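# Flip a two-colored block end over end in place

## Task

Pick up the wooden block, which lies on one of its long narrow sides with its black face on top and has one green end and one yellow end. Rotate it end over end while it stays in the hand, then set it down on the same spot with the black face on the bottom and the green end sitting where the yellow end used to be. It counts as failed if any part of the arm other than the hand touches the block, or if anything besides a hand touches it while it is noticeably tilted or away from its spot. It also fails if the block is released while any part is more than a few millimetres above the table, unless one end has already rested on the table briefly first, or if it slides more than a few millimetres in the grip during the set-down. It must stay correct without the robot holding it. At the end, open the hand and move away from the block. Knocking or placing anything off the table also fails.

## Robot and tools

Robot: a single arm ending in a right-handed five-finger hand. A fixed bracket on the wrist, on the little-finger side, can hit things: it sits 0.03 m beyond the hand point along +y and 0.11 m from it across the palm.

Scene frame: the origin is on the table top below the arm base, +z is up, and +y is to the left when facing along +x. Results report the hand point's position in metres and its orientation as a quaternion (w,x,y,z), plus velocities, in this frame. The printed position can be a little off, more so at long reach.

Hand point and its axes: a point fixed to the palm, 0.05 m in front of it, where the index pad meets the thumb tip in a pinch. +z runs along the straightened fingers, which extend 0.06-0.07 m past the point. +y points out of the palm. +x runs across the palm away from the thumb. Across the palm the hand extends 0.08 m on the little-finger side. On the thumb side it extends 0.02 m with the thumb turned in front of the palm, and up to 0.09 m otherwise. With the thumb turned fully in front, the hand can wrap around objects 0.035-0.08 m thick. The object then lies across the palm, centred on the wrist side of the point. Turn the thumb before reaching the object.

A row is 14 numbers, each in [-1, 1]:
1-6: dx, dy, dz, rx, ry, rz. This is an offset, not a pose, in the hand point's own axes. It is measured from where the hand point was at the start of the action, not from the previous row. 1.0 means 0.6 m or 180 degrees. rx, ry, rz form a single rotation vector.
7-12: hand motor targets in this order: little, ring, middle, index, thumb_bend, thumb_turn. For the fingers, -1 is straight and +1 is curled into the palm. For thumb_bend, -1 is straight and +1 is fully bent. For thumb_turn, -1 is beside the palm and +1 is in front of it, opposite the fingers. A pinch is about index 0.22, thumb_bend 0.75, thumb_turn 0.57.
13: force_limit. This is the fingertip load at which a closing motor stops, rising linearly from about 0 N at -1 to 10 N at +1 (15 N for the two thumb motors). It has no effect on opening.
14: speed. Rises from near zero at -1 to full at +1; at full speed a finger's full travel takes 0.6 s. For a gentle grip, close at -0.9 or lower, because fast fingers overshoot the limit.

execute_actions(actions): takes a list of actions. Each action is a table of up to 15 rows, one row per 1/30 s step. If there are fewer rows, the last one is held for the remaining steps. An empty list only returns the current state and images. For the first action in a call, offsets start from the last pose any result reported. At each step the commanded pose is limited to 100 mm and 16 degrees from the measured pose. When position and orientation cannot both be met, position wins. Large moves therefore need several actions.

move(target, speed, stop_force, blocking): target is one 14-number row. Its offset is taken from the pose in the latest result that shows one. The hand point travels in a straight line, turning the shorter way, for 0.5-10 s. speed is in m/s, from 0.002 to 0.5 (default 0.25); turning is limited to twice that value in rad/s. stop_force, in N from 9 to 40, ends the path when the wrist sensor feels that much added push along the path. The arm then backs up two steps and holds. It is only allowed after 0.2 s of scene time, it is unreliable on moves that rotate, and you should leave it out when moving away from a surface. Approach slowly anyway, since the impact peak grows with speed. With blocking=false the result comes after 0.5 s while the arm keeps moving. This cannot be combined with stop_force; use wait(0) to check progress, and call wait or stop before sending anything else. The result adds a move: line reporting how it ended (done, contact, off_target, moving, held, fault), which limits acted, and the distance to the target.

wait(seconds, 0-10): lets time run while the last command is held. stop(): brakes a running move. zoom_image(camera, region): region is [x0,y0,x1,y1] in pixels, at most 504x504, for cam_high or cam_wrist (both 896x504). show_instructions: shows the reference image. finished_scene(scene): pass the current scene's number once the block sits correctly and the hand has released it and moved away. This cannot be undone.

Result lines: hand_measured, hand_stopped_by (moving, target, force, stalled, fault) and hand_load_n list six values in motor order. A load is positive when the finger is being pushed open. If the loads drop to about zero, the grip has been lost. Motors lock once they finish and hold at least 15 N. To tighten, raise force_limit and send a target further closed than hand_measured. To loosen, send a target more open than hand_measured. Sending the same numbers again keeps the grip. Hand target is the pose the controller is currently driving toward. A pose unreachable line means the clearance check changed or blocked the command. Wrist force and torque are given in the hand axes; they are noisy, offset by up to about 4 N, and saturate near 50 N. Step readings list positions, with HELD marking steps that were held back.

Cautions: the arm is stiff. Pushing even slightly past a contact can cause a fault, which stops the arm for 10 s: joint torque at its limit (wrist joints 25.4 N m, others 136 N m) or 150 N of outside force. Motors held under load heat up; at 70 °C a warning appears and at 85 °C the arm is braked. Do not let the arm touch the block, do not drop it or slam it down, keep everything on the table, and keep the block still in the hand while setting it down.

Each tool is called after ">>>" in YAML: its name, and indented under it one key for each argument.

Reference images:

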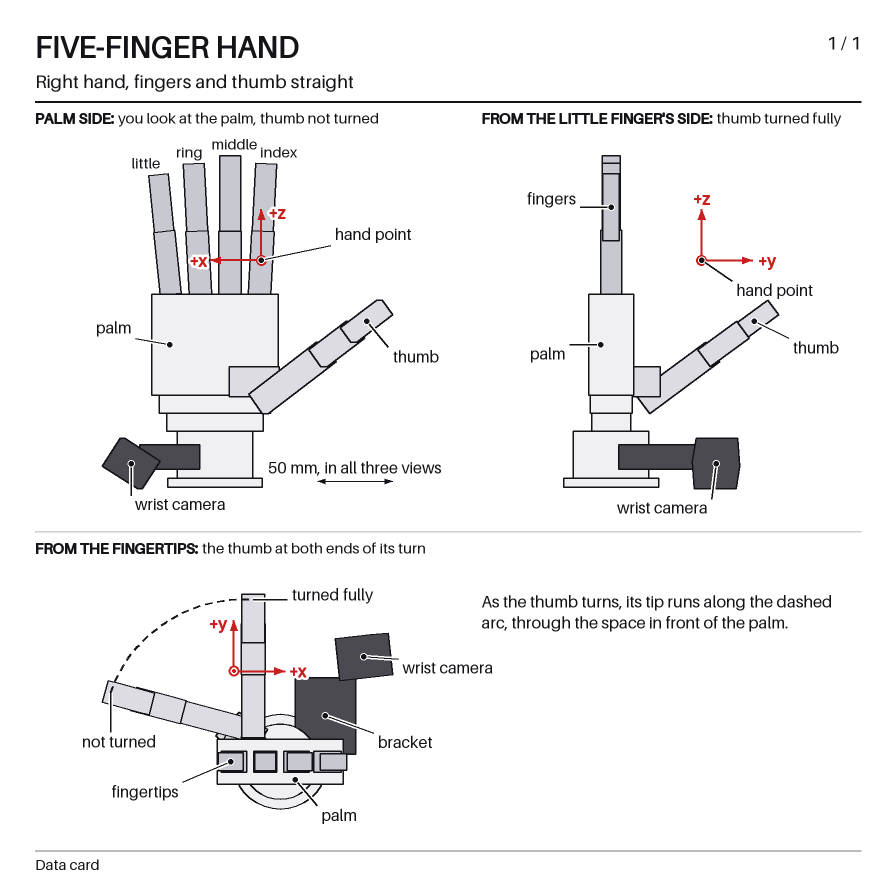

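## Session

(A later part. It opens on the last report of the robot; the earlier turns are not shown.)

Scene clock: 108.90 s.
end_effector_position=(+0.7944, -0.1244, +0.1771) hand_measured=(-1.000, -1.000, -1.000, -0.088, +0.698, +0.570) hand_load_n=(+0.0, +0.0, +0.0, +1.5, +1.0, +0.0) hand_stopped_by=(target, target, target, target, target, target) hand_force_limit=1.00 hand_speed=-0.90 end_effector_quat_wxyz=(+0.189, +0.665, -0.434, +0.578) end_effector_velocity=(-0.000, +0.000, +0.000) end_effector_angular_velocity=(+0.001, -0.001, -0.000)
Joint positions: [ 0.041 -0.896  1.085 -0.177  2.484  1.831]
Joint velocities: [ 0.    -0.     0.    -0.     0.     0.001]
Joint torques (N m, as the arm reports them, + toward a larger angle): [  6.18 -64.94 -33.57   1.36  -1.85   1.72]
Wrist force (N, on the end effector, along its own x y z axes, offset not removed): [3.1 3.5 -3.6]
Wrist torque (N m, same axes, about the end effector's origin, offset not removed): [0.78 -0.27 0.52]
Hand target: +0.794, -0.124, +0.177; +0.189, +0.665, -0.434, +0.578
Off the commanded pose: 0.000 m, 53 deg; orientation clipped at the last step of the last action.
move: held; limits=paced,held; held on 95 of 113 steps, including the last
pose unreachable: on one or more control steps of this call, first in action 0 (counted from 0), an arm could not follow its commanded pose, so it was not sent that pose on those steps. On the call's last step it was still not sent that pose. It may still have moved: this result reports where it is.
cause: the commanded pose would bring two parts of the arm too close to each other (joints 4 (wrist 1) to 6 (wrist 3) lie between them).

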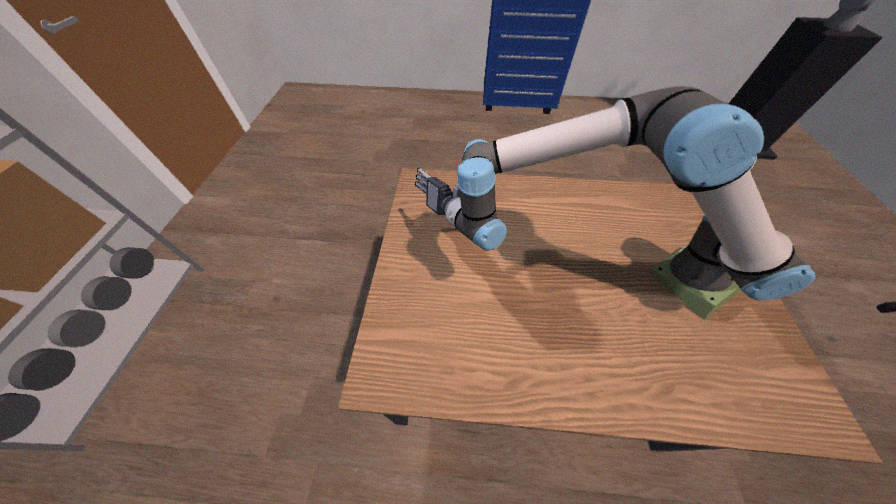

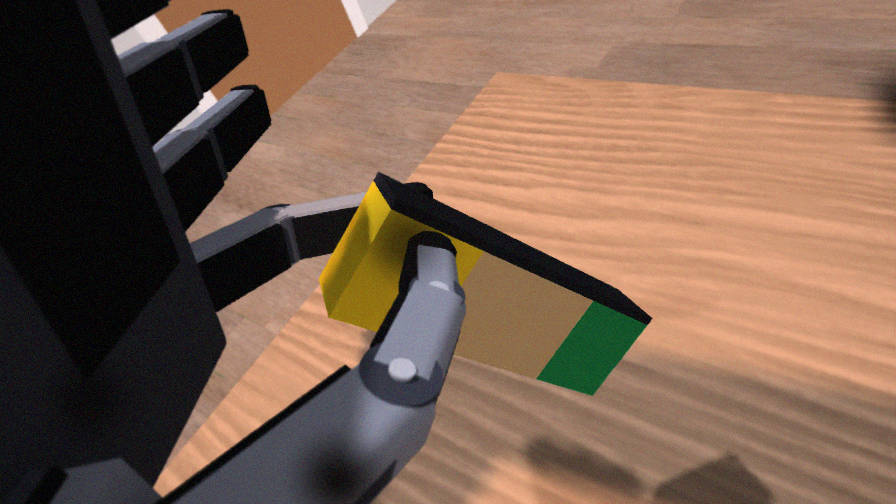

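>>> move:
  target: [0,0,0,0.311,-0.083,-0.087,-1,-1,-1,-0.088,0.7,0.57,1,-0.9]
  speed: 0.15

>>> move:
  target: [0,0,0,-0.048,0.132,-0.302,-1,-1,-1,-0.088,0.7,0.57,1,-0.9]
  speed: 0.15

Scene clock: 121.67 s.
end_effector_position=(+0.7946, -0.1245, +0.1772) hand_measured=(-1.000, -1.000, -1.000, -0.088, +0.698, +0.570) hand_load_n=(+0.0, +0.0, +0.0, +1.5, +1.0, +0.0) hand_stopped_by=(target, target, target, target, target, target) hand_force_limit=1.00 hand_speed=-0.90 end_effector_quat_wxyz=(-0.125, +0.792, -0.043, +0.595) end_effector_velocity=(+0.001, -0.001, +0.000) end_effector_angular_velocity=(-0.000, -0.002, +0.012)
Joint positions: [-0.332 -1.226  1.544 -0.161  1.115  1.533]
Joint velocities: [-0.006  0.001 -0.003  0.003 -0.017 -0.005]
Joint torques (N m, as the arm reports them, + toward a larger angle): [  4.   -33.74 -34.98   1.59  -2.3   -2.  ]
Wrist force (N, on the end effector, along its own x y z axes, offset not removed): [-0.8 -1.3 -0.7]
Wrist torque (N m, same axes, about the end effector's origin, offset not removed): [-0.43 0.01 0.30]
Hand target: +0.795, -0.125, +0.177; -0.125, +0.792, -0.043, +0.595
Off the commanded pose: 0.000 m, 0 deg.
move: done; limits=paced

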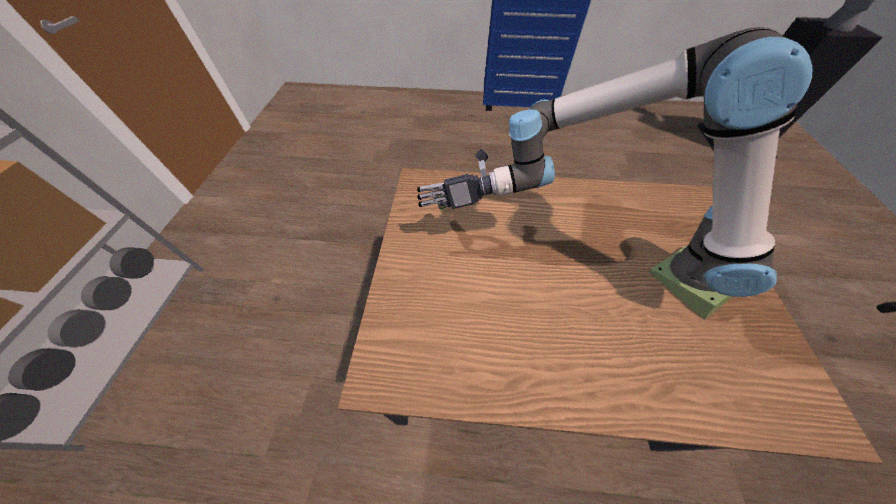

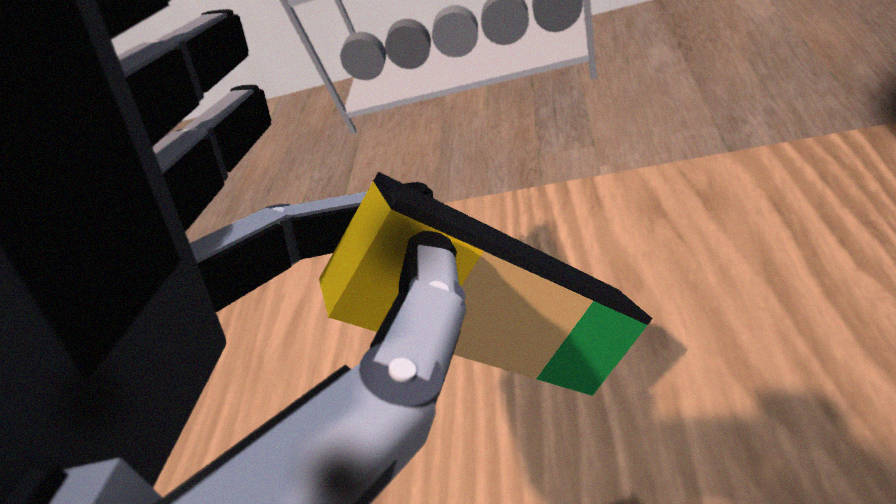

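Scene clock: 125.57 s.
end_effector_position=(+0.7944, -0.1245, +0.1773) hand_measured=(-1.000, -1.000, -1.000, -0.088, +0.700, +0.570) hand_load_n=(+0.0, +0.0, +0.0, +1.5, +1.0, +0.0) hand_stopped_by=(target, target, target, target, target, target) hand_force_limit=1.00 hand_speed=-0.90 end_effector_quat_wxyz=(+0.227, +0.597, +0.254, +0.726) end_effector_velocity=(-0.001, +0.000, -0.001) end_effector_angular_velocity=(-0.007, -0.003, +0.001)
Joint positions: [-0.34  -1.094  1.853 -1.079  1.081  0.792]
Joint velocities: [-0.001  0.003  0.002 -0.008 -0.004 -0.006]
Joint torques (N m, as the arm reports them, + toward a larger angle): [  2.4  -31.58   0.68  -3.77  -2.55  -1.38]
Wrist force (N, on the end effector, along its own x y z axes, offset not removed): [1.7 0.9 -5.7]
Wrist torque (N m, same axes, about the end effector's origin, offset not removed): [0.37 -0.04 0.35]
Hand target: +0.794, -0.125, +0.177; +0.227, +0.597, +0.254, +0.726
Off the commanded pose: 0.000 m, 0 deg.
move: done

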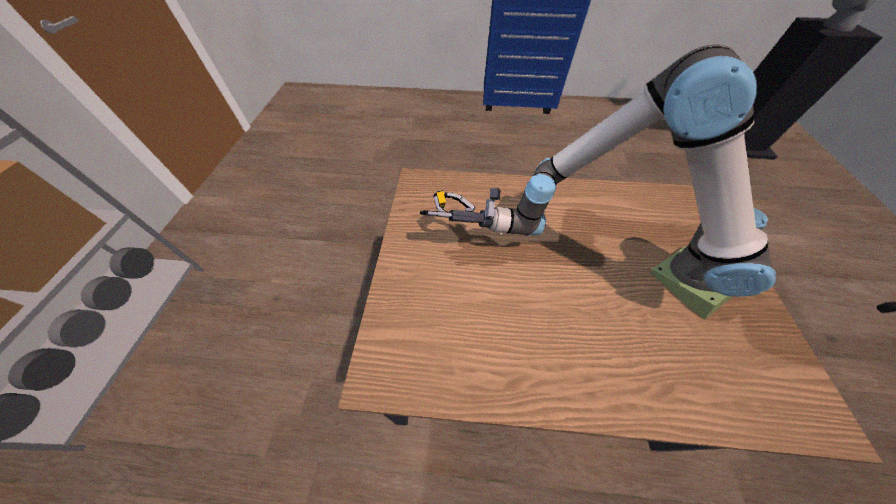

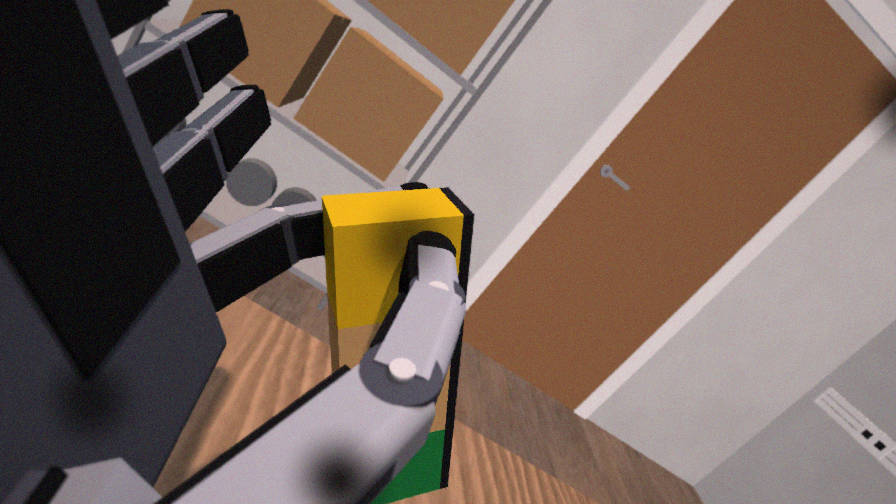

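>>> move:
  target: [0,0,0,0,0,0,-1,-1,-1,0.4,0.7,0.57,1,-0.9]

>>> move:
  target: [0,0,0,0.1,-0.276,0.629,-1,-1,-1,0.4,0.7,0.57,1,-0.9]
  speed: 0.25

>>> zoom_image:
  camera: "cam_high"
  region: [380, 130, 530, 250]

Scene clock: 128.93 s.
end_effector_position=(+0.7944, -0.1246, +0.1773) hand_measured=(-1.000, -1.000, -1.000, -0.064, +0.698, +0.570) hand_load_n=(+0.0, +0.0, +0.0, +9.5, +3.0, +0.5) hand_stopped_by=(target, target, target, force, target, target) hand_force_limit=1.00 hand_speed=-0.90 end_effector_quat_wxyz=(+0.227, +0.597, +0.254, +0.726) end_effector_velocity=(+0.000, -0.000, +0.001) end_effector_angular_velocity=(-0.001, -0.002, -0.000)
Joint positions: [-0.34  -1.094  1.853 -1.079  1.081  0.792]
Joint velocities: [ 0.    -0.001 -0.001 -0.001  0.    -0.   ]
Joint torques (N m, as the arm reports them, + toward a larger angle): [ 13.96 -54.23  -4.9    0.54   1.16   1.68]
Wrist force (N, on the end effector, along its own x y z axes, offset not removed): [0.3 3.5 -2.5]
Wrist torque (N m, same axes, about the end effector's origin, offset not removed): [0.48 0.13 0.34]
Hand target: +0.794, -0.125, +0.177; +0.227, +0.597, +0.254, +0.726
Off the commanded pose: 0.000 m, 0 deg.
move: done

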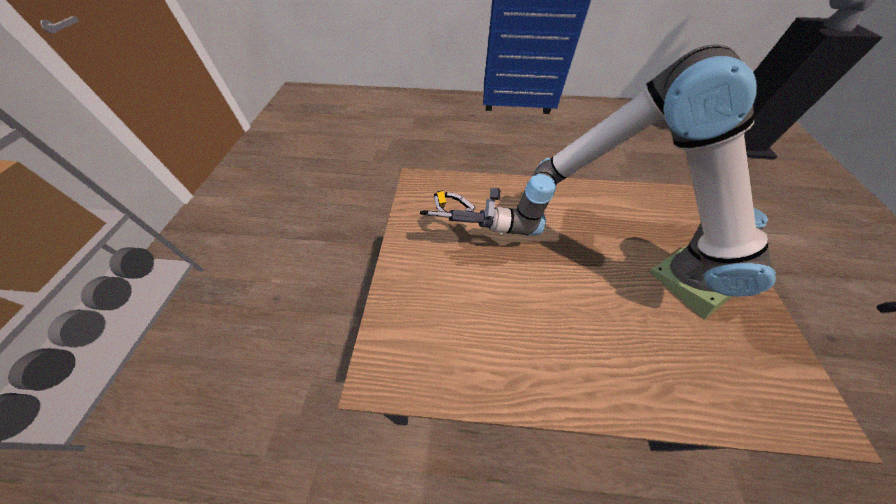

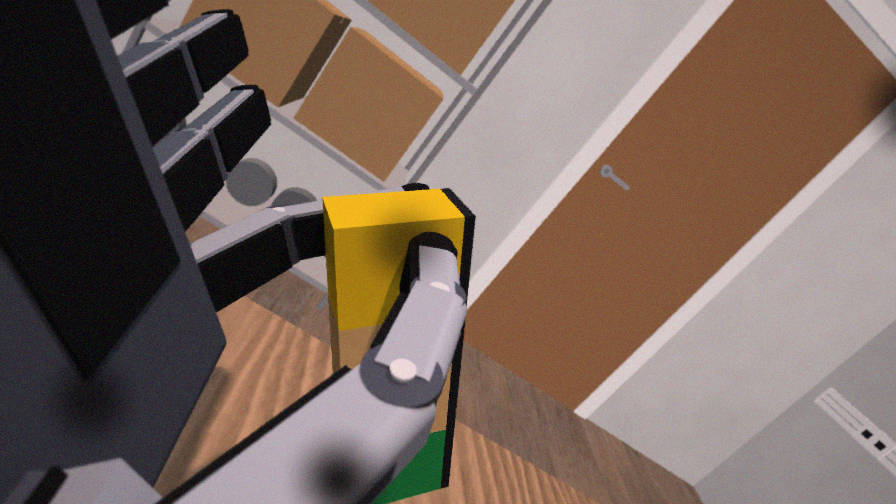

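Scene clock: 133.77 s.
end_effector_position=(+0.7946, -0.1245, +0.1769) hand_measured=(-1.000, -1.000, -1.000, -0.064, +0.698, +0.570) hand_load_n=(+0.0, +0.0, +0.0, +9.5, +3.0, +0.5) hand_stopped_by=(target, target, target, force, target, target) hand_force_limit=1.00 hand_speed=-0.90 end_effector_quat_wxyz=(-0.465, +0.765, -0.350, +0.275) end_effector_velocity=(+0.000, -0.000, -0.000) end_effector_angular_velocity=(+0.007, +0.006, +0.005)
Joint positions: [-0.497 -0.872  0.81   0.75   0.679  2.188]
Joint velocities: [-0.002  0.012 -0.021  0.021 -0.006 -0.005]
Joint torques (N m, as the arm reports them, + toward a larger angle): [  1.64 -47.43 -32.72   2.7   -3.35  -1.27]
Wrist force (N, on the end effector, along its own x y z axes, offset not removed): [3.0 -0.3 -1.4]
Wrist torque (N m, same axes, about the end effector's origin, offset not removed): [0.00 -0.20 0.35]
Hand target: +0.795, -0.125, +0.177; -0.465, +0.765, -0.350, +0.275
Off the commanded pose: 0.000 m, 0 deg.
move: done

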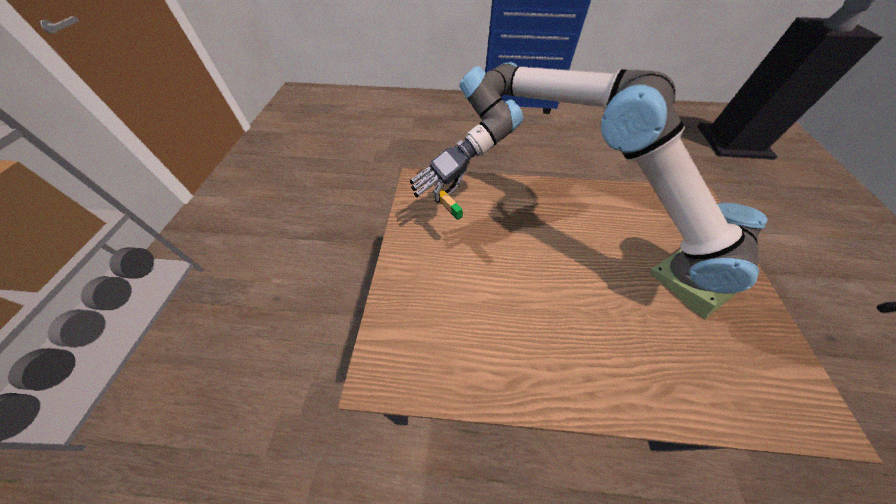

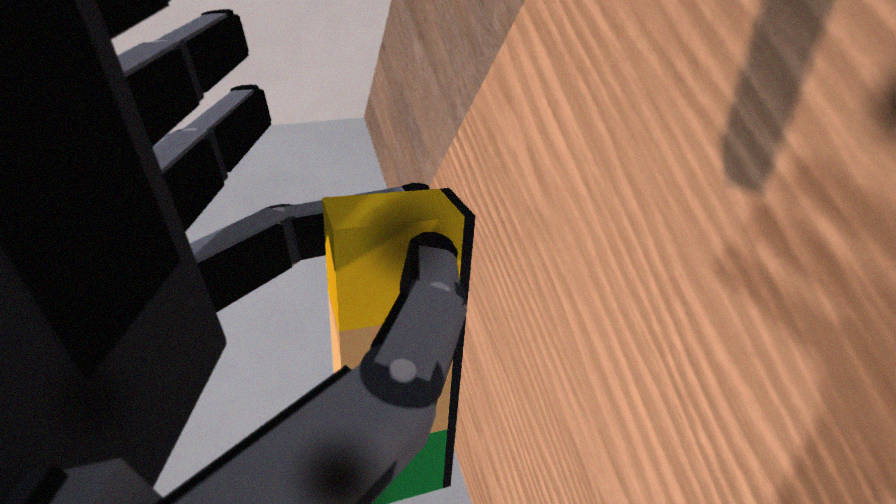

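Region (380, 130, 530, 250) of cam_high's 896x504 image, scaled by 3.360, with more detail than that image has; it fills the top 403 rows of this view, and the rest is white.

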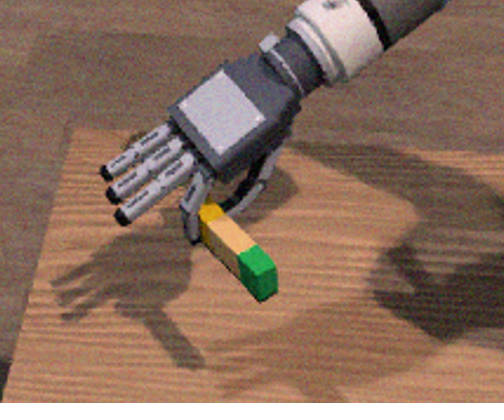

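>>> move:
  target: [0.0187,0.1963,-0.0343,-0.0317,0.3013,0.1383,-1,-1,-1,0.4,0.7,0.57,1,-0.9]
  speed: 0.2

>>> zoom_image:
  camera: "cam_high"
  region: [400, 170, 520, 250]

Scene clock: 145.93 s.
end_effector_position=(+0.7531, -0.1821, +0.0805) hand_measured=(-1.000, -1.000, -1.000, -0.064, +0.698, +0.570) hand_load_n=(+0.0, +0.0, +0.0, +9.5, +3.5, +0.5) hand_stopped_by=(target, target, target, force, target, target) hand_force_limit=1.00 hand_speed=-0.90 end_effector_quat_wxyz=(+0.266, -0.488, +0.685, -0.471) end_effector_velocity=(+0.001, -0.001, -0.000) end_effector_angular_velocity=(-0.001, -0.002, -0.010)
Joint positions: [-0.36  -1.162  1.566 -0.202  1.664  2.93 ]
Joint velocities: [ 0.003  0.002 -0.001 -0.003  0.012  0.004]
Joint torques (N m, as the arm reports them, + toward a larger angle): [ 15.87 -38.72  -4.    -2.49   1.24   1.86]
Wrist force (N, on the end effector, along its own x y z axes, offset not removed): [1.6 -2.3 -6.1]
Wrist torque (N m, same axes, about the end effector's origin, offset not removed): [0.05 -0.15 0.28]
Hand target: +0.753, -0.182, +0.080; +0.266, -0.488, +0.685, -0.471
Off the commanded pose: 0.000 m, 0 deg.
move: done

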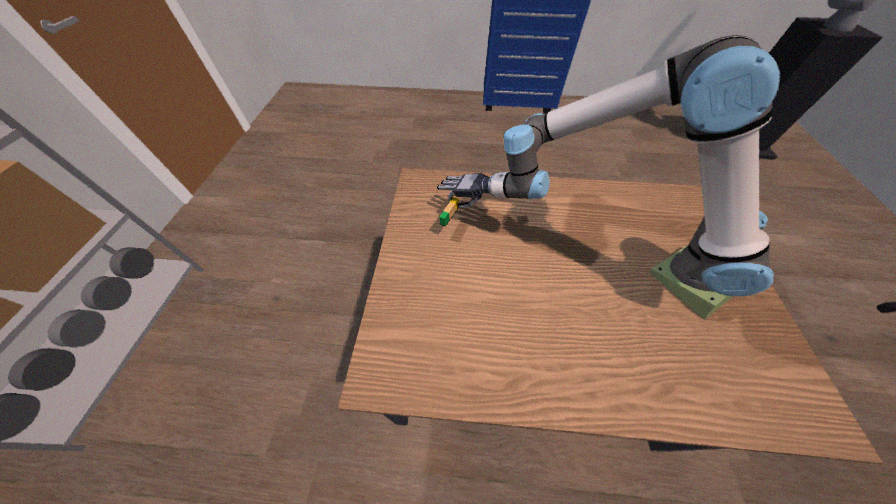

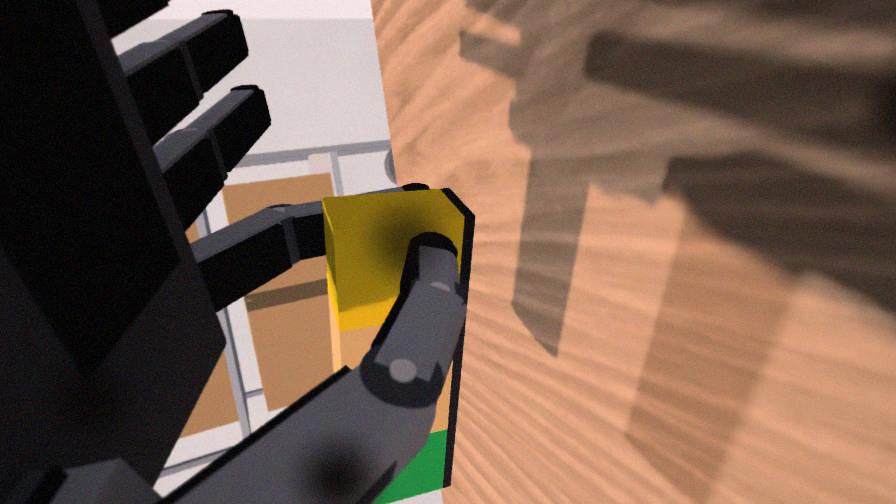

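Region (400, 170, 520, 250) of cam_high's 896x504 image, scaled by 4.200, with more detail than that image has.

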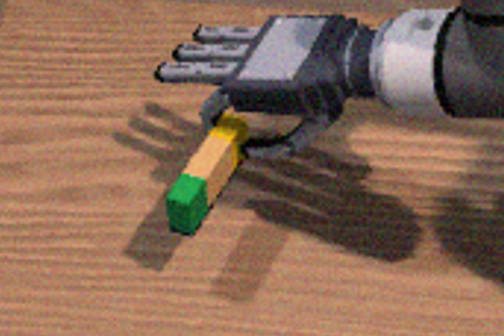

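>>> move:
  target: [-0.0072,0.0686,0.0315,0,0,0,-1,-1,-1,0.4,0.7,0.57,1,-0.9]
  speed: 0.06

>>> zoom_image:
  camera: "cam_high"
  region: [400, 170, 600, 270]

Scene clock: 155.90 s.
end_effector_position=(+0.7531, -0.1822, +0.0351) hand_measured=(-1.000, -1.000, -1.000, -0.064, +0.698, +0.570) hand_load_n=(+0.0, +0.0, +0.0, +9.5, +3.5, +0.5) hand_stopped_by=(target, target, target, force, target, target) hand_force_limit=1.00 hand_speed=-0.90 end_effector_quat_wxyz=(+0.266, -0.488, +0.685, -0.471) end_effector_velocity=(+0.001, +0.000, -0.001) end_effector_angular_velocity=(-0.001, -0.001, +0.001)
Joint positions: [-0.371 -1.099  1.596 -0.295  1.652  2.928]
Joint velocities: [ 0.     0.002 -0.    -0.003 -0.001 -0.001]
Joint torques (N m, as the arm reports them, + toward a larger angle): [  0.84 -35.87  -3.21  -2.63  -1.95  -1.71]
Wrist force (N, on the end effector, along its own x y z axes, offset not removed): [2.3 -0.8 -5.7]
Wrist torque (N m, same axes, about the end effector's origin, offset not removed): [0.13 0.00 0.45]
Hand target: +0.753, -0.182, +0.035; +0.266, -0.488, +0.685, -0.471
Off the commanded pose: 0.000 m, 0 deg.
move: done

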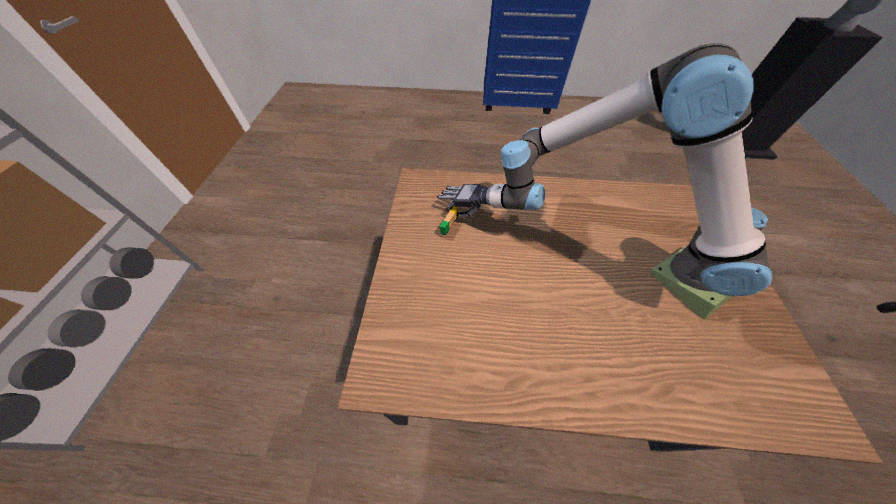

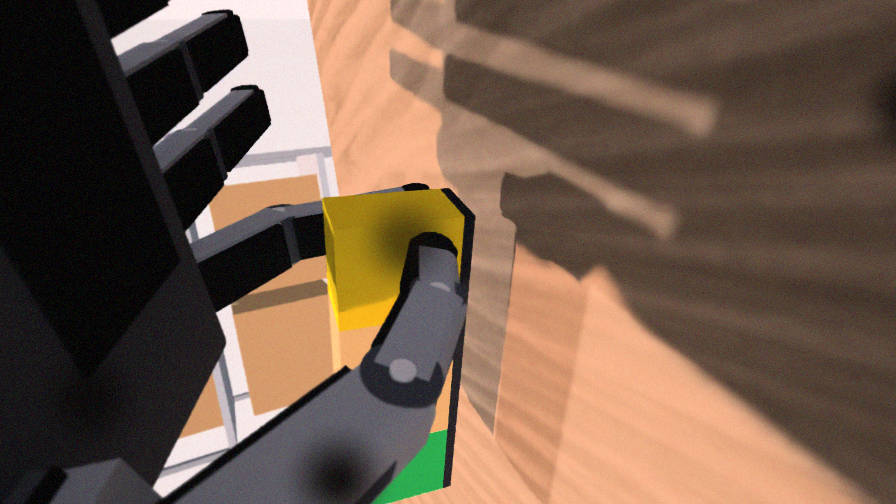

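Region (400, 170, 600, 270) of cam_high's 896x504 image, scaled by 2.520, with more detail than that image has.

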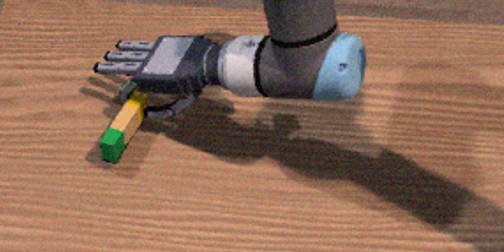

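>>> move:
  target: [0.0055,0.0197,-0.0096,-0.0063,0.0603,0.0277,-1,-1,-1,0.4,0.7,0.57,1,-0.9]
  speed: 0.06

>>> zoom_image:
  camera: "cam_high"
  region: [400, 170, 600, 270]

Scene clock: 162.60 s.
end_effector_position=(+0.7421, -0.1821, +0.0272) hand_measured=(-1.000, -1.000, -1.000, -0.064, +0.698, +0.570) hand_load_n=(+0.0, +0.0, +0.0, +9.5, +3.5, +0.5) hand_stopped_by=(target, target, target, force, target, target) hand_force_limit=1.00 hand_speed=-0.90 end_effector_quat_wxyz=(+0.216, -0.414, +0.732, -0.497) end_effector_velocity=(+0.000, -0.000, +0.000) end_effector_angular_velocity=(-0.001, -0.002, -0.009)
Joint positions: [-0.301 -1.076  1.602 -0.333  1.911  3.026]
Joint velocities: [ 0.004  0.002 -0.002 -0.002  0.012  0.004]
Joint torques (N m, as the arm reports them, + toward a larger angle): [ 13.77 -36.17 -29.13  -2.37   1.01   1.51]
Wrist force (N, on the end effector, along its own x y z axes, offset not removed): [1.5 -2.2 -2.7]
Wrist torque (N m, same axes, about the end effector's origin, offset not removed): [-0.22 -0.05 0.27]
Hand target: +0.742, -0.182, +0.027; +0.215, -0.414, +0.732, -0.497
Off the commanded pose: 0.000 m, 0 deg.
move: done

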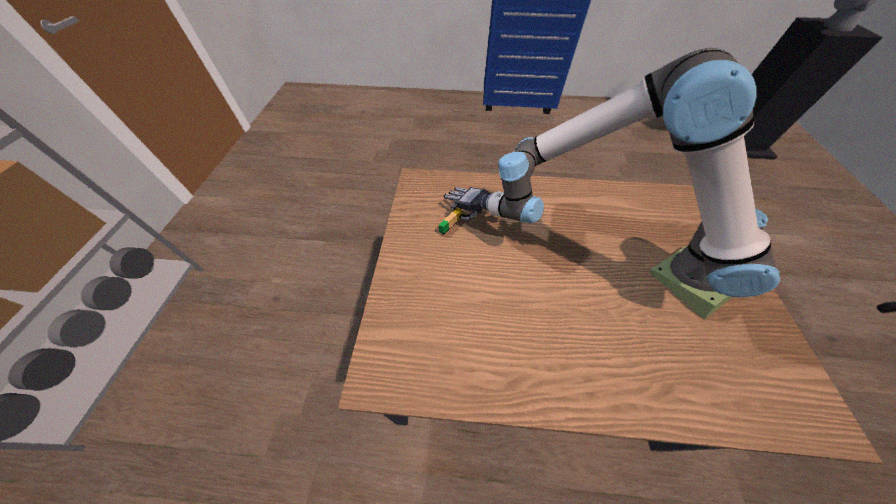

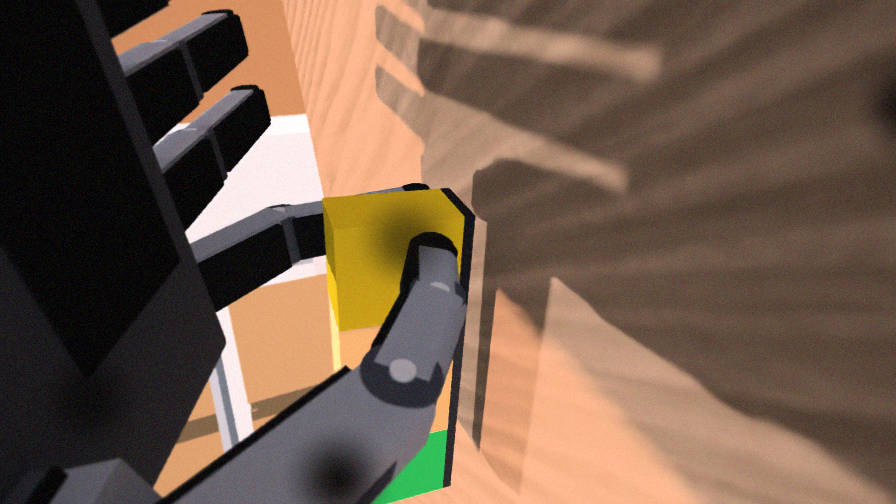

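Region (400, 170, 600, 270) of cam_high's 896x504 image, scaled by 2.520, with more detail than that image has.

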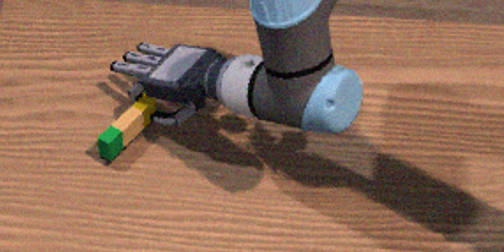

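>>> move:
  target: [-0.0046,0.0048,0.0083,-0.0026,0.0251,0.0115,-1,-1,-1,0.4,0.7,0.57,1,-0.9]
  speed: 0.03

>>> zoom_image:
  camera: "cam_high"
  region: [400, 170, 600, 270]

>>> zoom_image:
  camera: "cam_high"
  region: [425, 195, 485, 245]

Scene clock: 168.13 s.
end_effector_position=(+0.7461, -0.1820, +0.0223) hand_measured=(-1.000, -1.000, -1.000, -0.064, +0.698, +0.570) hand_load_n=(+0.0, +0.0, +0.0, +9.5, +3.5, +0.5) hand_stopped_by=(target, target, target, force, target, target) hand_force_limit=1.00 hand_speed=-0.90 end_effector_quat_wxyz=(+0.194, -0.382, +0.749, -0.505) end_effector_velocity=(+0.000, -0.000, -0.001) end_effector_angular_velocity=(+0.001, +0.001, -0.011)
Joint positions: [-0.268 -1.04   1.561 -0.325  2.021  3.069]
Joint velocities: [ 0.003  0.005 -0.005  0.002  0.013  0.006]
Joint torques (N m, as the arm reports them, + toward a larger angle): [ 13.55 -35.68 -28.91   1.52   1.49   1.73]
Wrist force (N, on the end effector, along its own x y z axes, offset not removed): [-2.0 -1.4 -4.6]
Wrist torque (N m, same axes, about the end effector's origin, offset not removed): [0.02 0.68 -0.06]
Hand target: +0.746, -0.182, +0.022; +0.194, -0.382, +0.749, -0.506
Off the commanded pose: 0.000 m, 0 deg.
move: done

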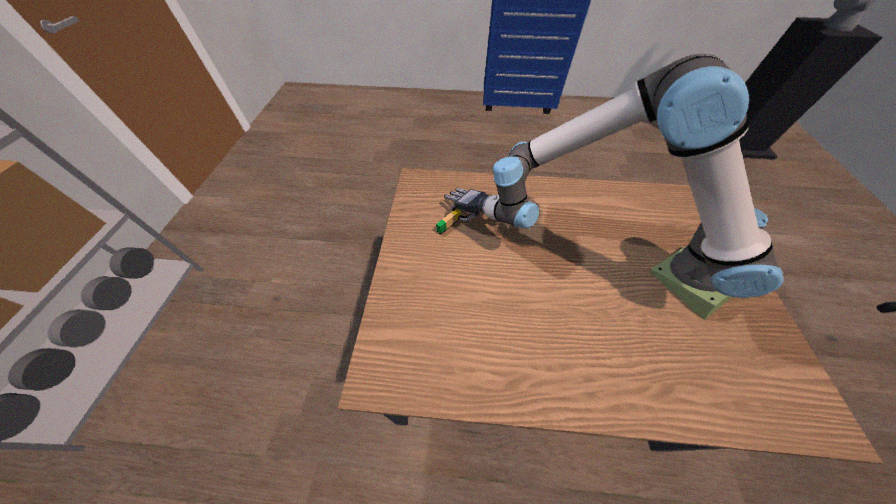

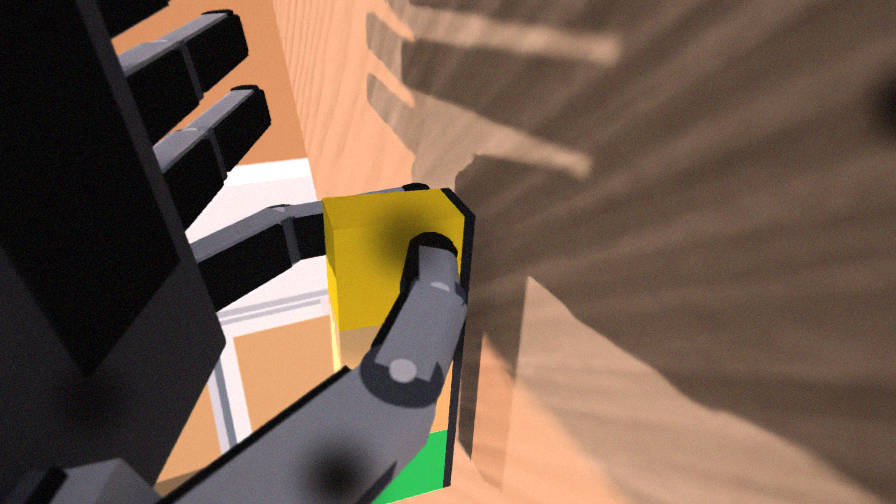

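Region (400, 170, 600, 270) of cam_high's 896x504 image, scaled by 2.520, with more detail than that image has.

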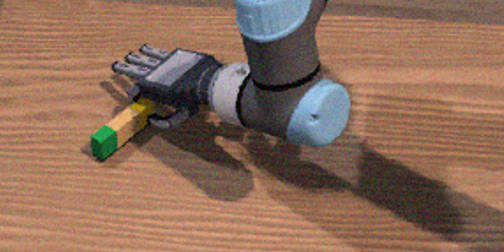

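Region (425, 195, 485, 245) of cam_high's 896x504 image, scaled by 8.400, with more detail than that image has.

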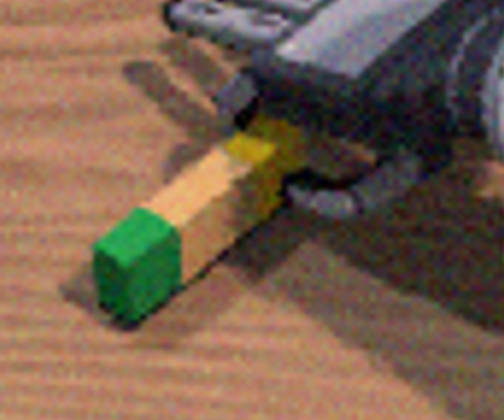

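>>> move:
  target: [-0.0007,0.006,0.0028,0,0,0,-1,-1,-1,0.4,0.7,0.57,1,-0.9]
  speed: 0.006

>>> move:
  target: [-0.0004,0.003,0.0014,0,0,0,-1,-1,-1,0.4,0.7,0.57,1,-0.9]
  speed: 0.004

>>> zoom_image:
  camera: "cam_high"
  region: [425, 195, 485, 245]

Scene clock: 172.90 s.
end_effector_position=(+0.7461, -0.1820, +0.0184) hand_measured=(-1.000, -1.000, -1.000, -0.064, +0.698, +0.570) hand_load_n=(+0.0, +0.0, +0.0, +9.5, +3.5, +0.5) hand_stopped_by=(target, target, target, force, target, target) hand_force_limit=1.00 hand_speed=-0.90 end_effector_quat_wxyz=(+0.194, -0.382, +0.749, -0.505) end_effector_velocity=(-0.000, +0.000, -0.001) end_effector_angular_velocity=(-0.001, -0.000, +0.000)
Joint positions: [-0.269 -1.034  1.563 -0.332  2.02   3.069]
Joint velocities: [-0.     0.001  0.001 -0.003 -0.    -0.001]
Joint torques (N m, as the arm reports them, + toward a larger angle): [  1.56 -39.78  -5.56  -2.37  -1.61  -1.7 ]
Wrist force (N, on the end effector, along its own x y z axes, offset not removed): [0.6 -1.6 -2.4]
Wrist torque (N m, same axes, about the end effector's origin, offset not removed): [-0.25 0.18 0.04]
Hand target: +0.746, -0.182, +0.018; +0.194, -0.382, +0.749, -0.505
Off the commanded pose: 0.000 m, 0 deg.
move: done

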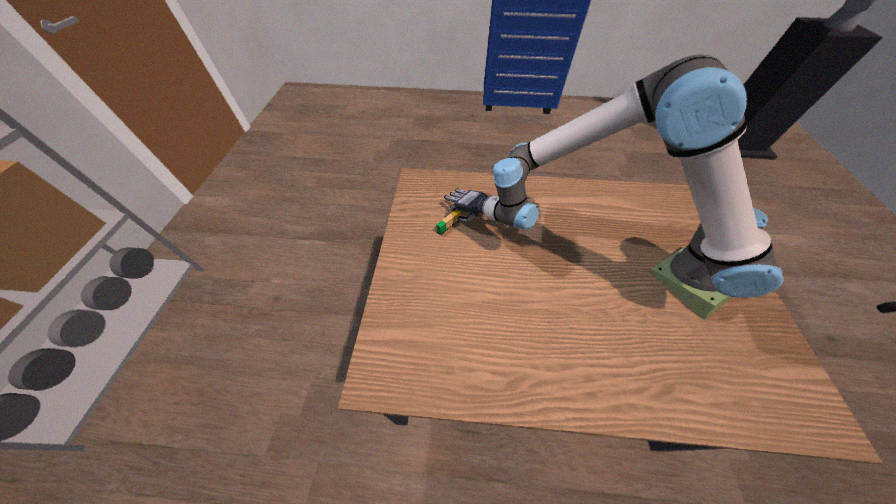

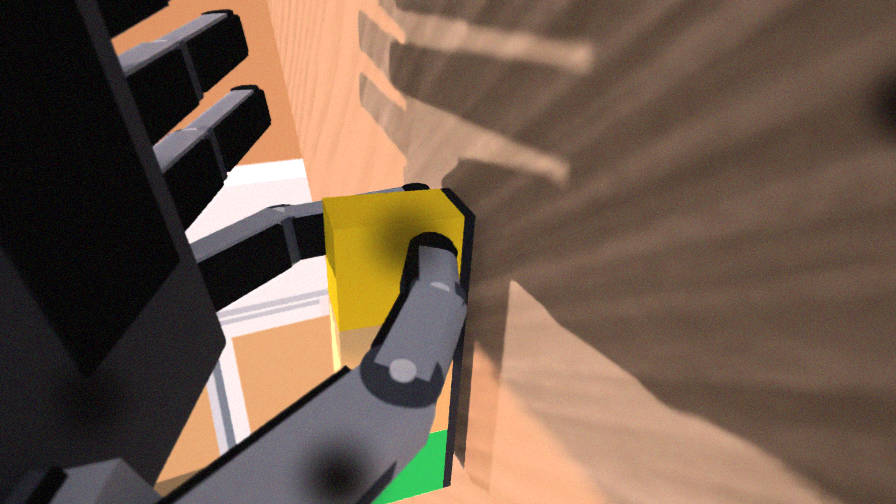

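Scene clock: 173.63 s.
end_effector_position=(+0.7462, -0.1820, +0.0165) hand_measured=(-1.000, -1.000, -1.000, -0.064, +0.698, +0.570) hand_load_n=(+0.0, +0.0, +0.0, +9.5, +3.5, +0.5) hand_stopped_by=(target, target, target, force, target, target) hand_force_limit=1.00 hand_speed=-0.90 end_effector_quat_wxyz=(+0.194, -0.382, +0.749, -0.505) end_effector_velocity=(-0.000, +0.000, -0.001) end_effector_angular_velocity=(-0.000, +0.002, +0.001)
Joint positions: [-0.269 -1.031  1.564 -0.336  2.02   3.069]
Joint velocities: [ 0.     0.001  0.    -0.    -0.    -0.001]
Joint torques (N m, as the arm reports them, + toward a larger angle): [  2.58 -37.9   -1.22  -2.78  -1.85  -1.57]
Wrist force (N, on the end effector, along its own x y z axes, offset not removed): [4.7 3.5 -1.0]
Wrist torque (N m, same axes, about the end effector's origin, offset not removed): [0.24 -0.47 0.68]
Hand target: +0.746, -0.182, +0.016; +0.194, -0.382, +0.749, -0.505
Off the commanded pose: 0.000 m, 0 deg.
move: done

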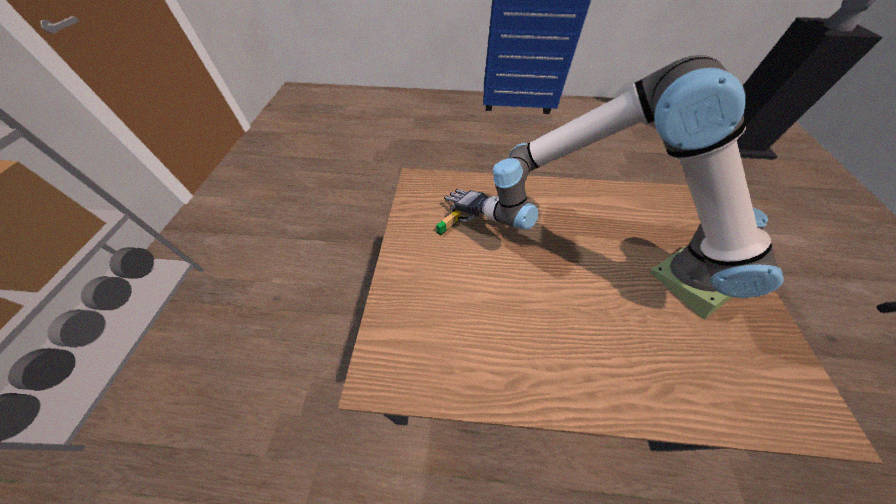

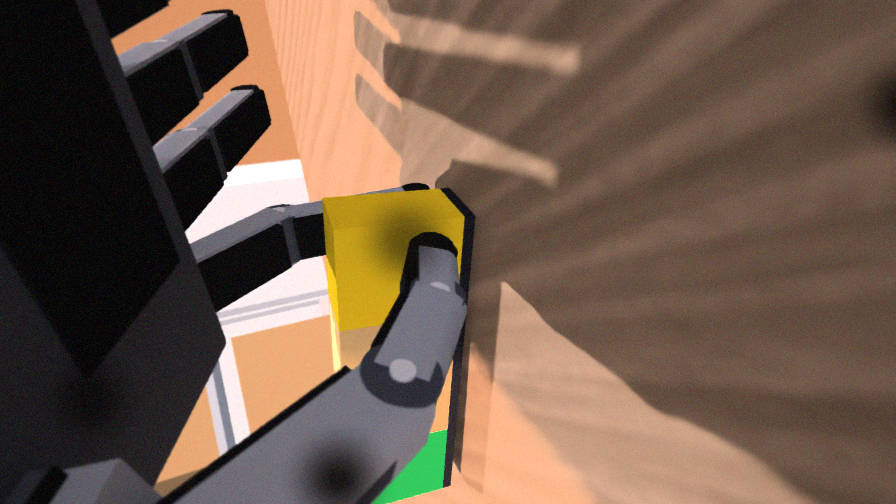

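Region (425, 195, 485, 245) of cam_high's 896x504 image, scaled by 8.400, with more detail than that image has.

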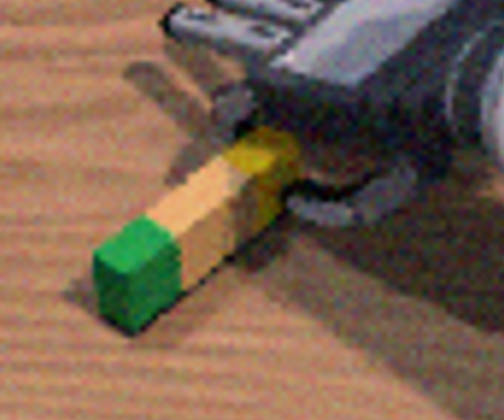

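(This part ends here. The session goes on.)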